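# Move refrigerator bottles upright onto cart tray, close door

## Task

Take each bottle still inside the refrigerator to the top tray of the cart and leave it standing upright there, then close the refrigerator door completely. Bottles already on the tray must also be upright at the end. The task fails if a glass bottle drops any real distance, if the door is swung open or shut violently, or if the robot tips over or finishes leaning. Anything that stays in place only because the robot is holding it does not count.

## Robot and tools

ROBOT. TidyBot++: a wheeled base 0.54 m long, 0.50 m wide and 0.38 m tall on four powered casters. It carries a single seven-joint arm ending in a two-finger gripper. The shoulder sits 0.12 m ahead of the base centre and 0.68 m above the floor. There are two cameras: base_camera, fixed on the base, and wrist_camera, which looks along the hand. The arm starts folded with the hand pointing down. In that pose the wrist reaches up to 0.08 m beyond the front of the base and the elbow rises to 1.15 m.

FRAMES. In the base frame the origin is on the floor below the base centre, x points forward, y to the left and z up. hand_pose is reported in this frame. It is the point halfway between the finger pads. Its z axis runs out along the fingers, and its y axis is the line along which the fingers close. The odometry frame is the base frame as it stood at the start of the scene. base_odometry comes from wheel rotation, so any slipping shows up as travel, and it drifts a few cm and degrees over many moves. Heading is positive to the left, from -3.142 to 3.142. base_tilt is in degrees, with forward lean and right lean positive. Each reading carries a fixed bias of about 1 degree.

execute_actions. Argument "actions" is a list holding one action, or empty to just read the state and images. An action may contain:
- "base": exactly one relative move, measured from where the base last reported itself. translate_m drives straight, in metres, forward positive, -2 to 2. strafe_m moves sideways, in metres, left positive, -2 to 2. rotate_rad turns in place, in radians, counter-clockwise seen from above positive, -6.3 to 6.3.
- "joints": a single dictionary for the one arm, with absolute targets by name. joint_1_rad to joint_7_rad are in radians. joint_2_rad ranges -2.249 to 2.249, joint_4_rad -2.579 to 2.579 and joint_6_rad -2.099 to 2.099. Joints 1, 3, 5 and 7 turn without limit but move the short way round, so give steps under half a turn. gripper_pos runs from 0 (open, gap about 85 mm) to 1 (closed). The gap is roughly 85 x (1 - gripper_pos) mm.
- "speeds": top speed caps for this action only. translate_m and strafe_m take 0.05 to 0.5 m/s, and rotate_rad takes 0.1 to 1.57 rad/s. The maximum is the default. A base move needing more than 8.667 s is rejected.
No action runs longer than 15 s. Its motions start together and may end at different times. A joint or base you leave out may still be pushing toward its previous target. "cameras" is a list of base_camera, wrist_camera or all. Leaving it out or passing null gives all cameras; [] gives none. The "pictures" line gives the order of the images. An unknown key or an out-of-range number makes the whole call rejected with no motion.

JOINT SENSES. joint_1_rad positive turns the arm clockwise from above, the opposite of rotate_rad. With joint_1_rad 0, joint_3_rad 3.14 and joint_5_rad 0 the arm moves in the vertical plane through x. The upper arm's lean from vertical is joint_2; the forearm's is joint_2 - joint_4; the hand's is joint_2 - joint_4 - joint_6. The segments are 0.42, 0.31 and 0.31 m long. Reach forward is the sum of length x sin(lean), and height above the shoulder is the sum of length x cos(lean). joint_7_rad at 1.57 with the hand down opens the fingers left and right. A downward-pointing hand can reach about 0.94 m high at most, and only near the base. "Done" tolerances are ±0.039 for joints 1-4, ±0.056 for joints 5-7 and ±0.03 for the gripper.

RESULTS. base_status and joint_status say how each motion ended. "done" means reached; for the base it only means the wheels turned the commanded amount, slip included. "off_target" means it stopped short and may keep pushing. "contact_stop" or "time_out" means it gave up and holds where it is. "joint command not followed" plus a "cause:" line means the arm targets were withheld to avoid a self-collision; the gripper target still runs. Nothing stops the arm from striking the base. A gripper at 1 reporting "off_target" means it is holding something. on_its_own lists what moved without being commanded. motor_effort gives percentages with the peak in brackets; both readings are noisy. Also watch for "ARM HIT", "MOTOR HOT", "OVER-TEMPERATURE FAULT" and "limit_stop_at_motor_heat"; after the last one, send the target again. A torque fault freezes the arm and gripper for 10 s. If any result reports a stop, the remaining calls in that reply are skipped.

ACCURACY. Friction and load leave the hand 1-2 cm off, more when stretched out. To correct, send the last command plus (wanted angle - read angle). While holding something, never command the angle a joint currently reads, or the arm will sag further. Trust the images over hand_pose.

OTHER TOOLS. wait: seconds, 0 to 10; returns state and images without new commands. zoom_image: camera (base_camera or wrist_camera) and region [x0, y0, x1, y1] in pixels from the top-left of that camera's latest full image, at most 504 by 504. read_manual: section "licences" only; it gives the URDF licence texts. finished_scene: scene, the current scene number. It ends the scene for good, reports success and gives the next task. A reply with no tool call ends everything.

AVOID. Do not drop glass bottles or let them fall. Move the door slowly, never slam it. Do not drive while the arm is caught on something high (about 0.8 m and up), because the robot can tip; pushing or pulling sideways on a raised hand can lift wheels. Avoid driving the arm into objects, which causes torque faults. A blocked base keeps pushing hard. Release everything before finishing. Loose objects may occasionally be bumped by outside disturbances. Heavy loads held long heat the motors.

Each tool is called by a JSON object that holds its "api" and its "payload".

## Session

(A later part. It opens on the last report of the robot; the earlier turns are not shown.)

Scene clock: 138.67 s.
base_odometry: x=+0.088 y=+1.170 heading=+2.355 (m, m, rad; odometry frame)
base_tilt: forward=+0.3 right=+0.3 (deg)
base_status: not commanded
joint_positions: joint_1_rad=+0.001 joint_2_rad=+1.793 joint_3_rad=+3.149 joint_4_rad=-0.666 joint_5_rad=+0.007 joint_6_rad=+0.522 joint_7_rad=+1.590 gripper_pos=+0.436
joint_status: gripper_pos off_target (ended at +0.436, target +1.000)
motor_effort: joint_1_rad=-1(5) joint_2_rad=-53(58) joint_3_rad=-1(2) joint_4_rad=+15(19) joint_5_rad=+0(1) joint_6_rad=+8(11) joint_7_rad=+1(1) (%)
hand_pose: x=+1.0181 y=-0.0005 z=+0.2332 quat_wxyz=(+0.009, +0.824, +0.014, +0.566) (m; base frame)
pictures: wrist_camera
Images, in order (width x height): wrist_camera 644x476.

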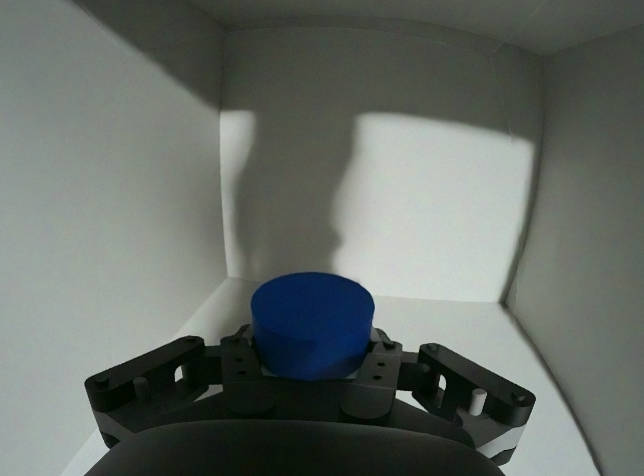

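{"api": "execute_actions", "payload": {"actions": [{"joints":{"joint_2_rad":1.71,"joint_6_rad":0.5}}], "cameras": ["wrist_camera"]}}

{"api": "execute_actions", "payload": {"actions": [{"base":{"translate_m":-0.53},"speeds":{"translate_m":0.25}}], "cameras": ["wrist_camera"]}}

Scene clock: 144.73 s.
base_odometry: x=+0.088 y=+1.170 heading=+2.355 (m, m, rad; odometry frame)
base_tilt: forward=+0.4 right=+0.4 (deg)
base_status: not commanded
joint_positions: joint_1_rad=+0.001 joint_2_rad=+1.761 joint_3_rad=+3.149 joint_4_rad=-0.672 joint_5_rad=+0.007 joint_6_rad=+0.522 joint_7_rad=+1.590 gripper_pos=+0.436
joint_status: joint_2_rad off_target (ended at +1.761, target +1.710); the others done
motor_effort: joint_1_rad=+0(1) joint_2_rad=-61(62) joint_3_rad=-1(1) joint_4_rad=+20(21) joint_5_rad=+0(1) joint_6_rad=+13(13) joint_7_rad=+1(1) (%)
hand_pose: x=+1.0300 y=-0.0005 z=+0.2592 quat_wxyz=(+0.009, +0.817, +0.014, +0.577) (m; base frame)
pictures: wrist_camera
Images, in order (width x height): wrist_camera 644x476.

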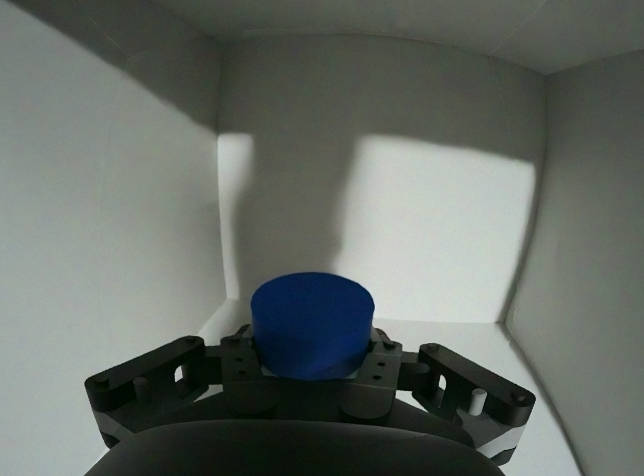

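Scene clock: 147.80 s.
base_odometry: x=+0.462 y=+0.795 heading=+2.355 (m, m, rad; odometry frame)
base_tilt: forward=+0.3 right=+0.4 (deg)
base_status: done
joint_positions: joint_1_rad=+0.000 joint_2_rad=+1.755 joint_3_rad=+3.149 joint_4_rad=-0.673 joint_5_rad=+0.007 joint_6_rad=+0.521 joint_7_rad=+1.590 gripper_pos=+0.436
joint_status: not commanded
motor_effort: joint_1_rad=+0(6) joint_2_rad=-61(63) joint_3_rad=-1(2) joint_4_rad=+20(21) joint_5_rad=-1(1) joint_6_rad=+12(13) joint_7_rad=+0(1) (%)
hand_pose: x=+1.0321 y=+0.0011 z=+0.2640 quat_wxyz=(+0.008, +0.815, +0.014, +0.579) (m; base frame)
pictures: wrist_camera
Images, in order (width x height): wrist_camera 644x476.

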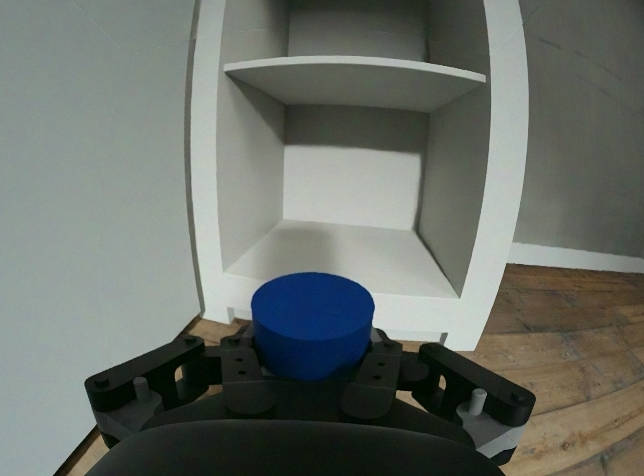

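{"api": "execute_actions", "payload": {"actions": [{"joints":{"joint_2_rad":0.6,"joint_4_rad":-1.4,"joint_6_rad":0.0}}], "cameras": []}}

{"api": "execute_actions", "payload": {"actions": [{"joints":{"joint_2_rad":-0.1,"joint_4_rad":-1.3,"joint_6_rad":-0.7}}], "cameras": []}}

{"api": "execute_actions", "payload": {"actions": [{"base":{"rotate_rad":-1.0},"joints":{"joint_1_rad":1.9,"joint_2_rad":-0.3,"joint_4_rad":-1.2,"joint_6_rad":-1.2},"speeds":{"rotate_rad":0.6}}], "cameras": ["wrist_camera"]}}

Scene clock: 156.60 s.
base_odometry: x=+0.462 y=+0.795 heading=+2.355 (m, m, rad; odometry frame)
base_tilt: forward=+0.3 right=+0.3 (deg)
base_status: not commanded
joint_positions: joint_1_rad=+0.000 joint_2_rad=+0.645 joint_3_rad=+3.149 joint_4_rad=-1.404 joint_5_rad=+0.007 joint_6_rad=+0.023 joint_7_rad=+1.590 gripper_pos=+0.436
joint_status: joint_2_rad off_target (ended at +0.645, target +0.600); the others done
motor_effort: joint_1_rad=+0(1) joint_2_rad=-50(66) joint_3_rad=-1(1) joint_4_rad=+25(25) joint_5_rad=+0(1) joint_6_rad=+12(13) joint_7_rad=+1(1) (%)
hand_pose: x=+0.9307 y=-0.0027 z=+0.7364 quat_wxyz=(+0.010, +0.848, +0.010, +0.529) (m; base frame)
pictures: none
No camera images: the call's "cameras" was empty. Leave "cameras" out to get every camera's image.

Scene clock: 158.60 s.
base_odometry: x=+0.462 y=+0.795 heading=+2.355 (m, m, rad; odometry frame)
base_tilt: forward=+0.3 right=+0.4 (deg)
base_status: not commanded
joint_positions: joint_1_rad=+0.000 joint_2_rad=-0.081 joint_3_rad=+3.149 joint_4_rad=-1.334 joint_5_rad=+0.007 joint_6_rad=-0.679 joint_7_rad=+1.590 gripper_pos=+0.436
joint_status: all done
motor_effort: joint_1_rad=+0(0) joint_2_rad=-23(52) joint_3_rad=+0(1) joint_4_rad=+26(26) joint_5_rad=-1(1) joint_6_rad=+12(14) joint_7_rad=+1(1) (%)
hand_pose: x=+0.6749 y=-0.0041 z=+1.0893 quat_wxyz=(+0.011, +0.823, +0.006, +0.569) (m; base frame)
pictures: none
No camera images: the call's "cameras" was empty. Leave "cameras" out to get every camera's image.

Scene clock: 161.63 s.
base_odometry: x=+0.462 y=+0.795 heading=+1.356 (m, m, rad; odometry frame)
base_tilt: forward=+0.3 right=+0.3 (deg)
base_status: done
joint_positions: joint_1_rad=+1.890 joint_2_rad=-0.266 joint_3_rad=+3.151 joint_4_rad=-1.239 joint_5_rad=+0.007 joint_6_rad=-1.173 joint_7_rad=+1.590 gripper_pos=+0.436
joint_status: joint_4_rad off_target (ended at -1.239, target -1.200); the others done
motor_effort: joint_1_rad=+0(3) joint_2_rad=-12(26) joint_3_rad=+0(4) joint_4_rad=+23(27) joint_5_rad=-1(3) joint_6_rad=+11(12) joint_7_rad=+1(1) (%)
hand_pose: x=-0.0149 y=-0.3879 z=+1.0953 quat_wxyz=(+0.392, +0.518, -0.710, +0.272) (m; base frame)
pictures: wrist_camera
Images, in order (width x height): wrist_camera 644x476.

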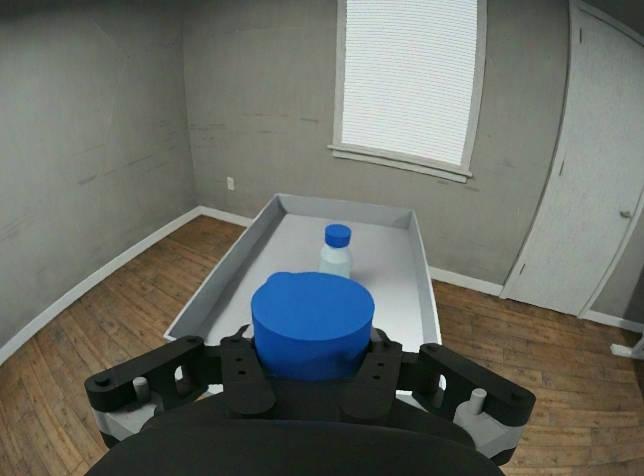

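{"api": "execute_actions", "payload": {"actions": [{"joints":{"joint_1_rad":2.06,"joint_2_rad":-0.05,"joint_4_rad":-1.3,"joint_6_rad":-0.65}}], "cameras": []}}

{"api": "execute_actions", "payload": {"actions": [{"joints":{"joint_2_rad":0.1,"joint_4_rad":-1.45,"joint_6_rad":-0.33}}], "cameras": ["wrist_camera"]}}

Scene clock: 172.40 s.
base_odometry: x=+0.462 y=+0.795 heading=+1.356 (m, m, rad; odometry frame)
base_tilt: forward=+0.2 right=+0.3 (deg)
base_status: not commanded
joint_positions: joint_1_rad=+2.051 joint_2_rad=-0.019 joint_3_rad=+3.151 joint_4_rad=-1.315 joint_5_rad=+0.007 joint_6_rad=-0.716 joint_7_rad=+1.590 gripper_pos=+0.436
joint_status: joint_6_rad off_target (ended at -0.716, target -0.650); the others done
motor_effort: joint_1_rad=+0(1) joint_2_rad=-26(30) joint_3_rad=+0(1) joint_4_rad=+26(29) joint_5_rad=-1(0) joint_6_rad=+12(13) joint_7_rad=+0(1) (%)
hand_pose: x=-0.1521 y=-0.5084 z=+1.0543 quat_wxyz=(+0.463, +0.443, -0.720, +0.268) (m; base frame)
pictures: none
No camera images: the call's "cameras" was empty. Leave "cameras" out to get every camera's image.

Scene clock: 173.80 s.
base_odometry: x=+0.462 y=+0.795 heading=+1.356 (m, m, rad; odometry frame)
base_tilt: forward=+0.3 right=+0.4 (deg)
base_status: not commanded
joint_positions: joint_1_rad=+2.051 joint_2_rad=+0.133 joint_3_rad=+3.151 joint_4_rad=-1.467 joint_5_rad=+0.007 joint_6_rad=-0.399 joint_7_rad=+1.590 gripper_pos=+0.436
joint_status: joint_6_rad off_target (ended at -0.399, target -0.330); the others done
motor_effort: joint_1_rad=+0(0) joint_2_rad=-32(37) joint_3_rad=+0(1) joint_4_rad=+27(30) joint_5_rad=-1(1) joint_6_rad=+12(14) joint_7_rad=+1(1) (%)
hand_pose: x=-0.1874 y=-0.5770 z=+0.9601 quat_wxyz=(+0.468, +0.442, -0.716, +0.271) (m; base frame)
pictures: wrist_camera
Images, in order (width x height): wrist_camera 644x476.

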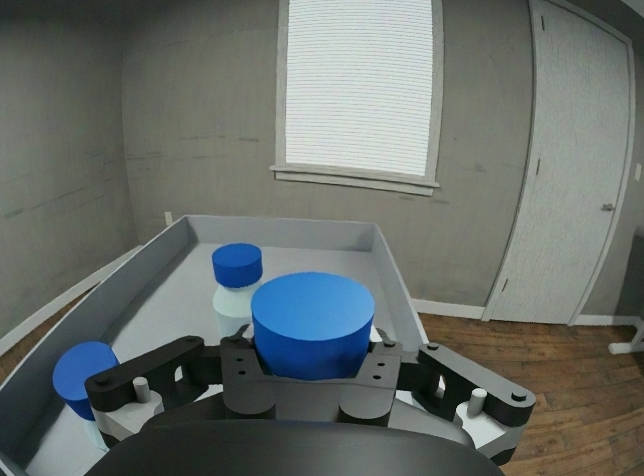

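{"api": "execute_actions", "payload": {"actions": [{"joints":{"joint_2_rad":0.125,"joint_4_rad":-1.58,"joint_6_rad":-0.11}}], "cameras": []}}

{"api": "execute_actions", "payload": {"actions": [{"joints":{"joint_2_rad":0.16}}], "cameras": []}}

{"api": "execute_actions", "payload": {"actions": [{"joints":{"joint_2_rad":0.185}}], "cameras": ["wrist_camera"]}}

Scene clock: 183.80 s.
base_odometry: x=+0.462 y=+0.795 heading=+1.356 (m, m, rad; odometry frame)
base_tilt: forward=+0.2 right=+0.4 (deg)
base_status: not commanded
joint_positions: joint_1_rad=+2.051 joint_2_rad=+0.140 joint_3_rad=+3.151 joint_4_rad=-1.590 joint_5_rad=+0.007 joint_6_rad=-0.181 joint_7_rad=+1.590 gripper_pos=+0.436
joint_status: joint_6_rad off_target (ended at -0.181, target -0.110); the others done
motor_effort: joint_1_rad=+0(0) joint_2_rad=-33(33) joint_3_rad=+0(0) joint_4_rad=+27(28) joint_5_rad=+0(0) joint_6_rad=+12(13) joint_7_rad=+1(1) (%)
hand_pose: x=-0.1914 y=-0.5854 z=+0.9446 quat_wxyz=(+0.499, +0.430, -0.695, +0.290) (m; base frame)
pictures: none
No camera images: the call's "cameras" was empty. Leave "cameras" out to get every camera's image.

Scene clock: 184.63 s.
base_odometry: x=+0.462 y=+0.795 heading=+1.356 (m, m, rad; odometry frame)
base_tilt: forward=+0.4 right=+0.3 (deg)
base_status: not commanded
joint_positions: joint_1_rad=+2.051 joint_2_rad=+0.174 joint_3_rad=+3.151 joint_4_rad=-1.591 joint_5_rad=+0.007 joint_6_rad=-0.180 joint_7_rad=+1.590 gripper_pos=+0.436
joint_status: all done
motor_effort: joint_1_rad=+0(0) joint_2_rad=-34(34) joint_3_rad=-1(0) joint_4_rad=+27(27) joint_5_rad=-1(0) joint_6_rad=+12(12) joint_7_rad=+1(1) (%)
hand_pose: x=-0.1953 y=-0.5930 z=+0.9214 quat_wxyz=(+0.487, +0.435, -0.703, +0.282) (m; base frame)
pictures: none
No camera images: the call's "cameras" was empty. Leave "cameras" out to get every camera's image.

Scene clock: 185.40 s.
base_odometry: x=+0.462 y=+0.795 heading=+1.356 (m, m, rad; odometry frame)
base_tilt: forward=+0.3 right=+0.3 (deg)
base_status: not commanded
joint_positions: joint_1_rad=+2.051 joint_2_rad=+0.197 joint_3_rad=+3.151 joint_4_rad=-1.592 joint_5_rad=+0.007 joint_6_rad=-0.180 joint_7_rad=+1.590 gripper_pos=+0.436
joint_status: all done
motor_effort: joint_1_rad=+0(1) joint_2_rad=-35(35) joint_3_rad=+0(0) joint_4_rad=+27(27) joint_5_rad=-1(0) joint_6_rad=+12(12) joint_7_rad=+0(1) (%)
hand_pose: x=-0.1978 y=-0.5977 z=+0.9059 quat_wxyz=(+0.479, +0.438, -0.708, +0.278) (m; base frame)
pictures: wrist_camera
Images, in order (width x height): wrist_camera 644x476.

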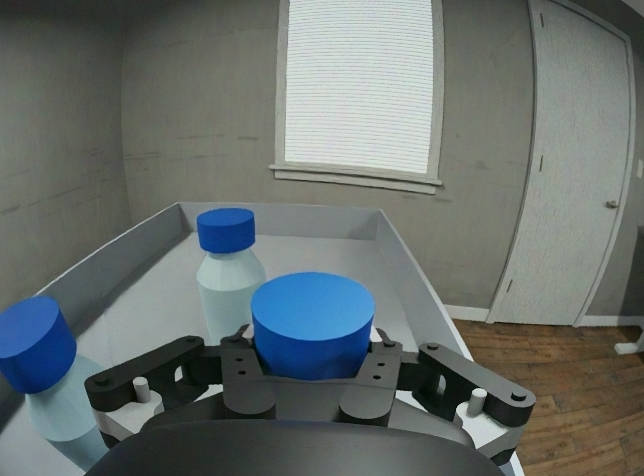

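{"api": "execute_actions", "payload": {"actions": [{"joints":{"joint_2_rad":0.21,"joint_6_rad":-0.15}}], "cameras": ["wrist_camera"]}}

Scene clock: 191.47 s.
base_odometry: x=+0.462 y=+0.795 heading=+1.357 (m, m, rad; odometry frame)
base_tilt: forward=+0.3 right=+0.3 (deg)
base_status: not commanded
joint_positions: joint_1_rad=+2.051 joint_2_rad=+0.204 joint_3_rad=+3.151 joint_4_rad=-1.590 joint_5_rad=+0.007 joint_6_rad=-0.179 joint_7_rad=+1.590 gripper_pos=+0.436
joint_status: all done
motor_effort: joint_1_rad=+0(0) joint_2_rad=-30(34) joint_3_rad=+0(1) joint_4_rad=+23(27) joint_5_rad=-1(0) joint_6_rad=+10(12) joint_7_rad=+1(0) (%)
hand_pose: x=-0.1986 y=-0.5992 z=+0.9025 quat_wxyz=(+0.477, +0.439, -0.709, +0.277) (m; base frame)
pictures: wrist_camera
Images, in order (width x height): wrist_camera 644x476.

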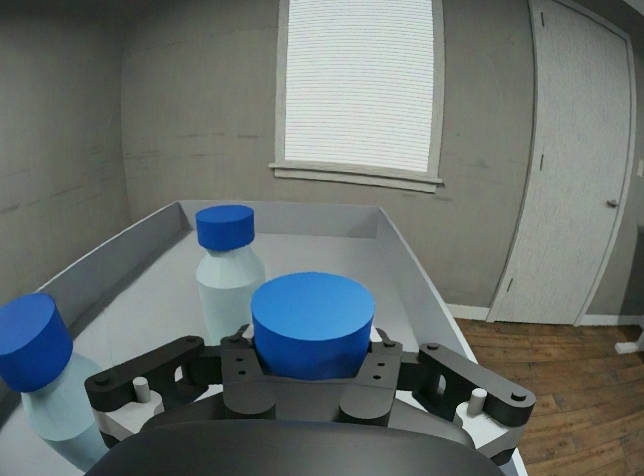

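{"api": "execute_actions", "payload": {"actions": [{"joints":{"gripper_pos":0}}], "cameras": []}}

{"api": "execute_actions", "payload": {"actions": [{"joints":{"joint_2_rad":-0.02}}], "cameras": []}}

{"api": "execute_actions", "payload": {"actions": [{"joints":{"joint_2_rad":-0.3,"joint_4_rad":-1.2,"joint_6_rad":-1.5}}], "cameras": ["wrist_camera"]}}

Scene clock: 197.93 s.
base_odometry: x=+0.462 y=+0.795 heading=+1.357 (m, m, rad; odometry frame)
base_tilt: forward=+0.3 right=+0.3 (deg)
base_status: not commanded
joint_positions: joint_1_rad=+2.051 joint_2_rad=+0.204 joint_3_rad=+3.151 joint_4_rad=-1.590 joint_5_rad=+0.007 joint_6_rad=-0.179 joint_7_rad=+1.590 gripper_pos=+0.000
joint_status: all done
motor_effort: joint_1_rad=+0(1) joint_2_rad=-30(34) joint_3_rad=+0(1) joint_4_rad=+22(26) joint_5_rad=-1(0) joint_6_rad=+9(11) joint_7_rad=+1(1) (%)
hand_pose: x=-0.1987 y=-0.5993 z=+0.9021 quat_wxyz=(+0.477, +0.439, -0.709, +0.276) (m; base frame)
pictures: none
No camera images: the call's "cameras" was empty. Leave "cameras" out to get every camera's image.

Scene clock: 199.20 s.
base_odometry: x=+0.462 y=+0.795 heading=+1.357 (m, m, rad; odometry frame)
base_tilt: forward=+0.3 right=+0.3 (deg)
base_status: not commanded
joint_positions: joint_1_rad=+2.051 joint_2_rad=-0.025 joint_3_rad=+3.151 joint_4_rad=-1.588 joint_5_rad=+0.007 joint_6_rad=-0.179 joint_7_rad=+1.590 gripper_pos=+0.000
joint_status: all done
motor_effort: joint_1_rad=+0(0) joint_2_rad=-22(32) joint_3_rad=+0(0) joint_4_rad=+23(23) joint_5_rad=-1(1) joint_6_rad=+9(10) joint_7_rad=+0(1) (%)
hand_pose: x=-0.1673 y=-0.5392 z=+1.0521 quat_wxyz=(+0.557, +0.402, -0.651, +0.324) (m; base frame)
pictures: none
No camera images: the call's "cameras" was empty. Leave "cameras" out to get every camera's image.

Scene clock: 201.00 s.
base_odometry: x=+0.462 y=+0.795 heading=+1.357 (m, m, rad; odometry frame)
base_tilt: forward=+0.3 right=+0.4 (deg)
base_status: not commanded
joint_positions: joint_1_rad=+2.051 joint_2_rad=-0.299 joint_3_rad=+3.151 joint_4_rad=-1.215 joint_5_rad=+0.007 joint_6_rad=-1.465 joint_7_rad=+1.590 gripper_pos=+0.000
joint_status: all done
motor_effort: joint_1_rad=+0(0) joint_2_rad=-7(24) joint_3_rad=+0(0) joint_4_rad=+18(23) joint_5_rad=+0(0) joint_6_rad=+6(9) joint_7_rad=+1(1) (%)
hand_pose: x=-0.0424 y=-0.2992 z=+1.0501 quat_wxyz=(+0.321, +0.484, -0.792, +0.186) (m; base frame)
pictures: wrist_camera
Images, in order (width x height): wrist_camera 644x476.

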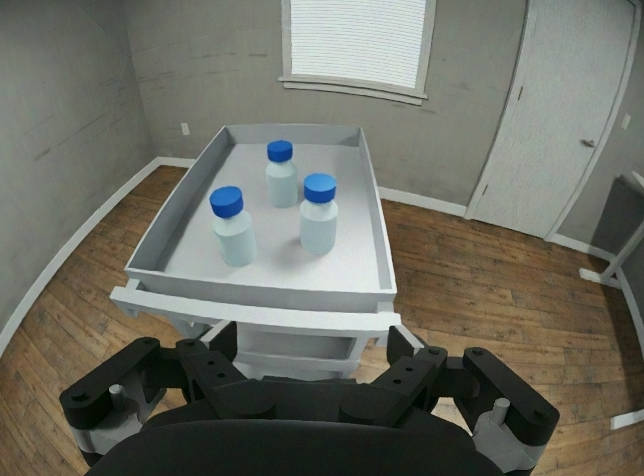

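{"api": "execute_actions", "payload": {"actions": [{"base":{"rotate_rad":0.81},"joints":{"joint_1_rad":0,"joint_2_rad":-0.6,"joint_4_rad":-2.49,"joint_6_rad":-1.1,"gripper_pos":1}}], "cameras": []}}

{"api": "execute_actions", "payload": {"actions": [{"base":{"strafe_m":1.0}}], "cameras": []}}

{"api": "execute_actions", "payload": {"actions": [{"base":{"translate_m":0.4}}]}}

Scene clock: 212.87 s.
base_odometry: x=+0.462 y=+0.795 heading=+2.165 (m, m, rad; odometry frame)
base_tilt: forward=+0.3 right=+0.3 (deg)
base_status: done
joint_positions: joint_1_rad=+0.011 joint_2_rad=-0.580 joint_3_rad=+3.151 joint_4_rad=-2.473 joint_5_rad=+0.007 joint_6_rad=-1.148 joint_7_rad=+1.590 gripper_pos=+0.999
joint_status: all done
motor_effort: joint_1_rad=+0(1) joint_2_rad=+3(8) joint_3_rad=+0(1) joint_4_rad=+17(20) joint_5_rad=+0(1) joint_6_rad=+1(7) joint_7_rad=+1(1) (%)
hand_pose: x=+0.2179 y=-0.0023 z=+0.6246 quat_wxyz=(+0.002, +0.999, +0.002, +0.050) (m; base frame)
pictures: none
No camera images: the call's "cameras" was empty. Leave "cameras" out to get every camera's image.

Scene clock: 216.23 s.
base_odometry: x=-0.365 y=+0.233 heading=+2.167 (m, m, rad; odometry frame)
base_tilt: forward=+0.3 right=+0.3 (deg)
base_status: done
joint_positions: joint_1_rad=+0.011 joint_2_rad=-0.580 joint_3_rad=+3.151 joint_4_rad=-2.473 joint_5_rad=+0.007 joint_6_rad=-1.148 joint_7_rad=+1.590 gripper_pos=+0.999
joint_status: not commanded
motor_effort: joint_1_rad=+0(0) joint_2_rad=+3(4) joint_3_rad=+0(1) joint_4_rad=+17(17) joint_5_rad=+0(2) joint_6_rad=+1(2) joint_7_rad=+1(0) (%)
hand_pose: x=+0.2181 y=-0.0023 z=+0.6247 quat_wxyz=(+0.002, +0.999, +0.002, +0.050) (m; base frame)
pictures: none
No camera images: the call's "cameras" was empty. Leave "cameras" out to get every camera's image.

Scene clock: 218.40 s.
base_odometry: x=-0.590 y=+0.564 heading=+2.167 (m, m, rad; odometry frame)
base_tilt: forward=+0.3 right=+0.4 (deg)
base_status: done
joint_positions: joint_1_rad=+0.011 joint_2_rad=-0.587 joint_3_rad=+3.151 joint_4_rad=-2.474 joint_5_rad=+0.007 joint_6_rad=-1.144 joint_7_rad=+1.590 gripper_pos=+0.999
joint_status: not commanded
motor_effort: joint_1_rad=-1(0) joint_2_rad=+3(5) joint_3_rad=+0(0) joint_4_rad=+17(18) joint_5_rad=-1(1) joint_6_rad=+1(2) joint_7_rad=+0(1) (%)
hand_pose: x=+0.2193 y=-0.0023 z=+0.6250 quat_wxyz=(+0.002, +0.998, +0.002, +0.055) (m; base frame)
pictures: base_camera, wrist_camera
Images, in order (width x height): base_camera 644x364, wrist_camera 644x476.

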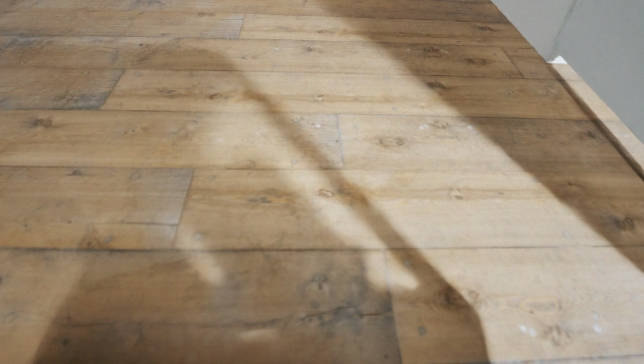

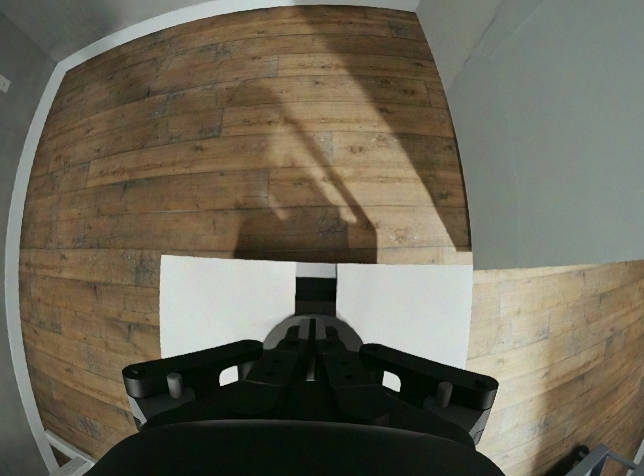

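{"api": "execute_actions", "payload": {"actions": [{"base":{"translate_m":0.3},"speeds":{"translate_m":0.15}}]}}

{"api": "execute_actions", "payload": {"actions": [{"base":{"strafe_m":-0.4},"speeds":{"strafe_m":0.07}}]}}

Scene clock: 224.43 s.
base_odometry: x=-0.759 y=+0.812 heading=+2.168 (m, m, rad; odometry frame)
base_tilt: forward=+0.3 right=+0.3 (deg)
base_status: done
joint_positions: joint_1_rad=+0.011 joint_2_rad=-0.589 joint_3_rad=+3.151 joint_4_rad=-2.475 joint_5_rad=+0.007 joint_6_rad=-1.143 joint_7_rad=+1.590 gripper_pos=+0.999
joint_status: not commanded
motor_effort: joint_1_rad=+0(0) joint_2_rad=+3(5) joint_3_rad=+0(1) joint_4_rad=+17(18) joint_5_rad=-1(0) joint_6_rad=+1(2) joint_7_rad=+1(0) (%)
hand_pose: x=+0.2190 y=-0.0023 z=+0.6249 quat_wxyz=(+0.002, +0.998, +0.002, +0.056) (m; base frame)
pictures: base_camera, wrist_camera
Images, in order (width x height): base_camera 644x364, wrist_camera 644x476.

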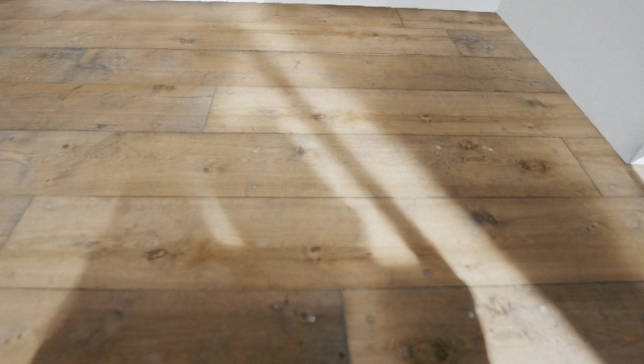

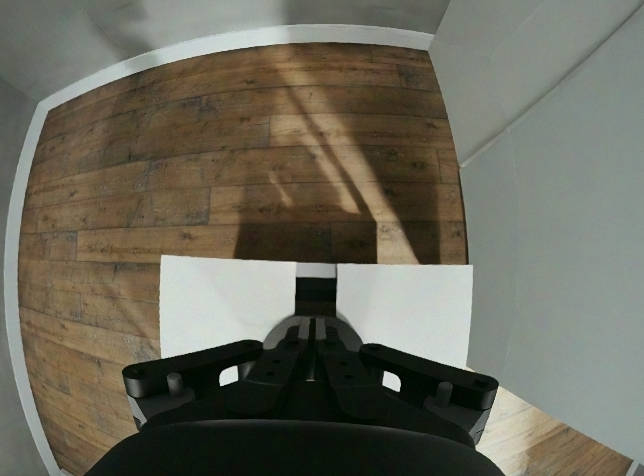

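Scene clock: 230.67 s.
base_odometry: x=-0.428 y=+1.037 heading=+2.168 (m, m, rad; odometry frame)
base_tilt: forward=+0.2 right=+0.3 (deg)
base_status: done
joint_positions: joint_1_rad=+0.010 joint_2_rad=-0.589 joint_3_rad=+3.151 joint_4_rad=-2.475 joint_5_rad=+0.007 joint_6_rad=-1.143 joint_7_rad=+1.590 gripper_pos=+0.999
joint_status: not commanded
motor_effort: joint_1_rad=+0(1) joint_2_rad=+3(4) joint_3_rad=+0(1) joint_4_rad=+17(17) joint_5_rad=-1(0) joint_6_rad=+1(1) joint_7_rad=+1(1) (%)
hand_pose: x=+0.2190 y=-0.0023 z=+0.6249 quat_wxyz=(+0.002, +0.998, +0.002, +0.056) (m; base frame)
pictures: base_camera, wrist_camera
Images, in order (width x height): base_camera 644x364, wrist_camera 644x476.

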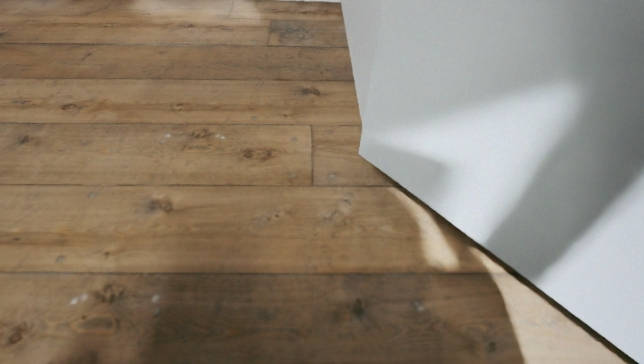

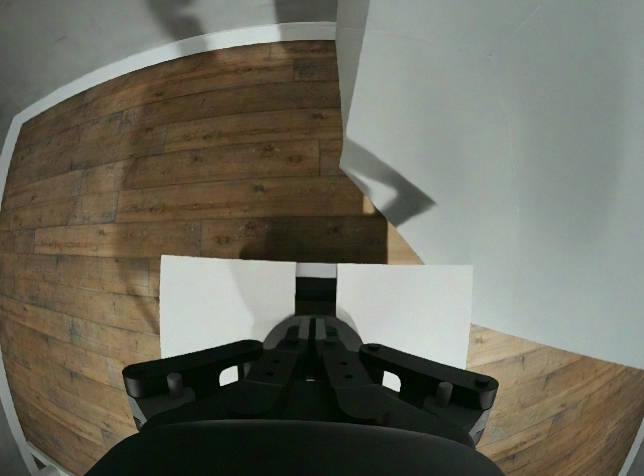

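Same state as in scene 1; continue.

{"api": "execute_actions", "payload": {"actions": [{"base":{"strafe_m":-0.3},"speeds":{"strafe_m":0.07}}]}}

{"api": "execute_actions", "payload": {"actions": [{"base":{"translate_m":0.1},"speeds":{"translate_m":0.05}}]}}

Scene clock: 238.07 s.
base_odometry: x=-0.180 y=+1.206 heading=+2.168 (m, m, rad; odometry frame)
base_tilt: forward=+0.4 right=+0.3 (deg)
base_status: done
joint_positions: joint_1_rad=+0.010 joint_2_rad=-0.589 joint_3_rad=+3.151 joint_4_rad=-2.475 joint_5_rad=+0.007 joint_6_rad=-1.143 joint_7_rad=+1.590 gripper_pos=+0.999
joint_status: not commanded
motor_effort: joint_1_rad=+0(0) joint_2_rad=+4(4) joint_3_rad=+0(1) joint_4_rad=+17(17) joint_5_rad=-1(1) joint_6_rad=+2(2) joint_7_rad=+0(0) (%)
hand_pose: x=+0.2190 y=-0.0022 z=+0.6249 quat_wxyz=(+0.002, +0.998, +0.002, +0.056) (m; base frame)
pictures: base_camera, wrist_camera
Images, in order (width x height): base_camera 644x364, wrist_camera 644x476.

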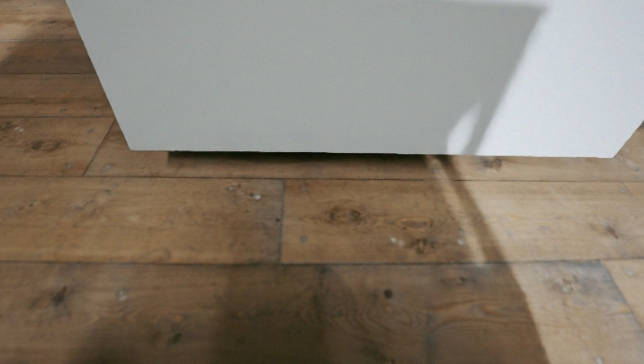

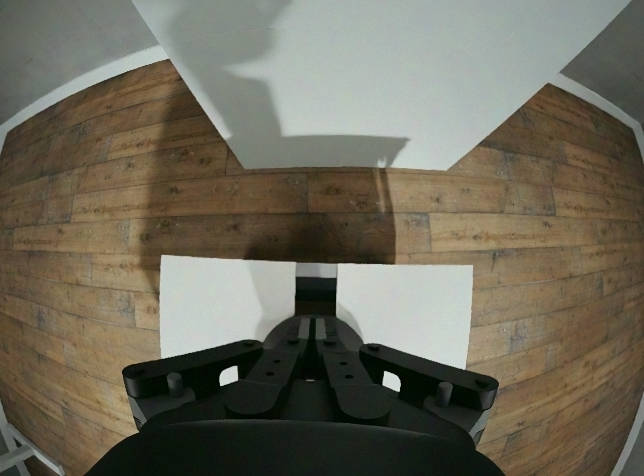

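Scene clock: 240.57 s.
base_odometry: x=-0.236 y=+1.289 heading=+2.168 (m, m, rad; odometry frame)
base_tilt: forward=+0.3 right=+0.3 (deg)
base_status: done
joint_positions: joint_1_rad=+0.010 joint_2_rad=-0.591 joint_3_rad=+3.151 joint_4_rad=-2.475 joint_5_rad=+0.007 joint_6_rad=-1.143 joint_7_rad=+1.590 gripper_pos=+0.999
joint_status: not commanded
motor_effort: joint_1_rad=+0(0) joint_2_rad=+4(7) joint_3_rad=+0(0) joint_4_rad=+17(18) joint_5_rad=+0(0) joint_6_rad=+2(2) joint_7_rad=+1(0) (%)
hand_pose: x=+0.2191 y=-0.0022 z=+0.6250 quat_wxyz=(+0.002, +0.998, +0.002, +0.057) (m; base frame)
pictures: base_camera, wrist_camera
Images, in order (width x height): base_camera 644x364, wrist_camera 644x476.

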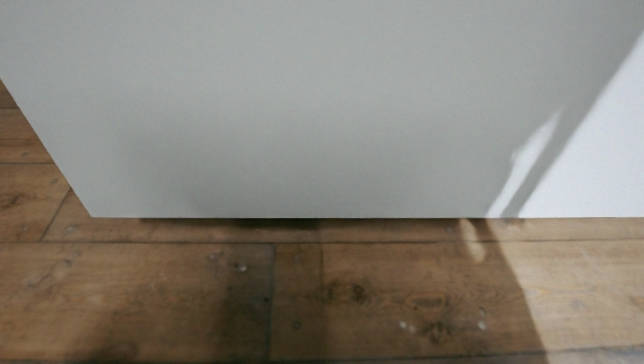

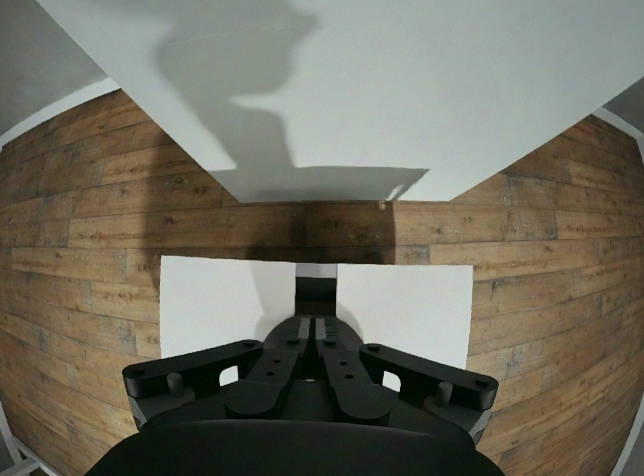

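Parallel to the planks, so it self-closed as before. Verify from the side.

{"api": "execute_actions", "payload": {"actions": [{"base":{"translate_m":-0.25}}], "cameras": []}}

{"api": "execute_actions", "payload": {"actions": [{"base":{"strafe_m":-0.5}}], "cameras": ["base_camera"]}}

Scene clock: 244.53 s.
base_odometry: x=-0.095 y=+1.083 heading=+2.168 (m, m, rad; odometry frame)
base_tilt: forward=+0.3 right=+0.3 (deg)
base_status: done
joint_positions: joint_1_rad=+0.010 joint_2_rad=-0.597 joint_3_rad=+3.151 joint_4_rad=-2.479 joint_5_rad=+0.007 joint_6_rad=-1.143 joint_7_rad=+1.590 gripper_pos=+0.999
joint_status: not commanded
motor_effort: joint_1_rad=-1(1) joint_2_rad=+4(6) joint_3_rad=+0(1) joint_4_rad=+17(19) joint_5_rad=-1(0) joint_6_rad=+1(3) joint_7_rad=+0(1) (%)
hand_pose: x=+0.2181 y=-0.0022 z=+0.6245 quat_wxyz=(+0.002, +0.998, +0.002, +0.059) (m; base frame)
pictures: none
No camera images: the call's "cameras" was empty. Leave "cameras" out to get every camera's image.

Scene clock: 246.90 s.
base_odometry: x=+0.319 y=+1.363 heading=+2.167 (m, m, rad; odometry frame)
base_tilt: forward=+0.3 right=+0.3 (deg)
base_status: done
joint_positions: joint_1_rad=+0.009 joint_2_rad=-0.597 joint_3_rad=+3.151 joint_4_rad=-2.479 joint_5_rad=+0.007 joint_6_rad=-1.143 joint_7_rad=+1.590 gripper_pos=+0.999
joint_status: not commanded
motor_effort: joint_1_rad=+0(1) joint_2_rad=+4(4) joint_3_rad=+0(1) joint_4_rad=+17(17) joint_5_rad=-1(0) joint_6_rad=+1(2) joint_7_rad=+0(0) (%)
hand_pose: x=+0.2181 y=-0.0021 z=+0.6245 quat_wxyz=(+0.002, +0.998, +0.002, +0.059) (m; base frame)
pictures: base_camera
Images, in order (width x height): base_camera 644x364.

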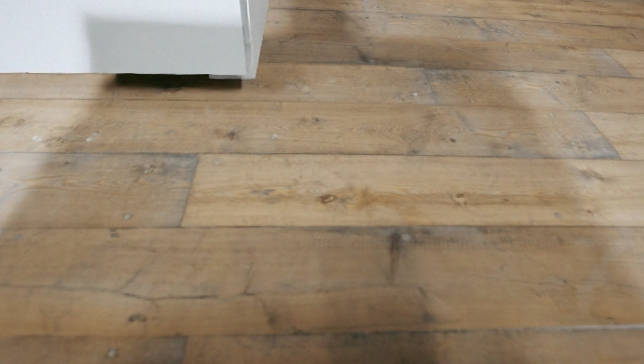

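{"api": "finished_scene", "payload": {"scene": 2}}

The scene is finished: the task was done.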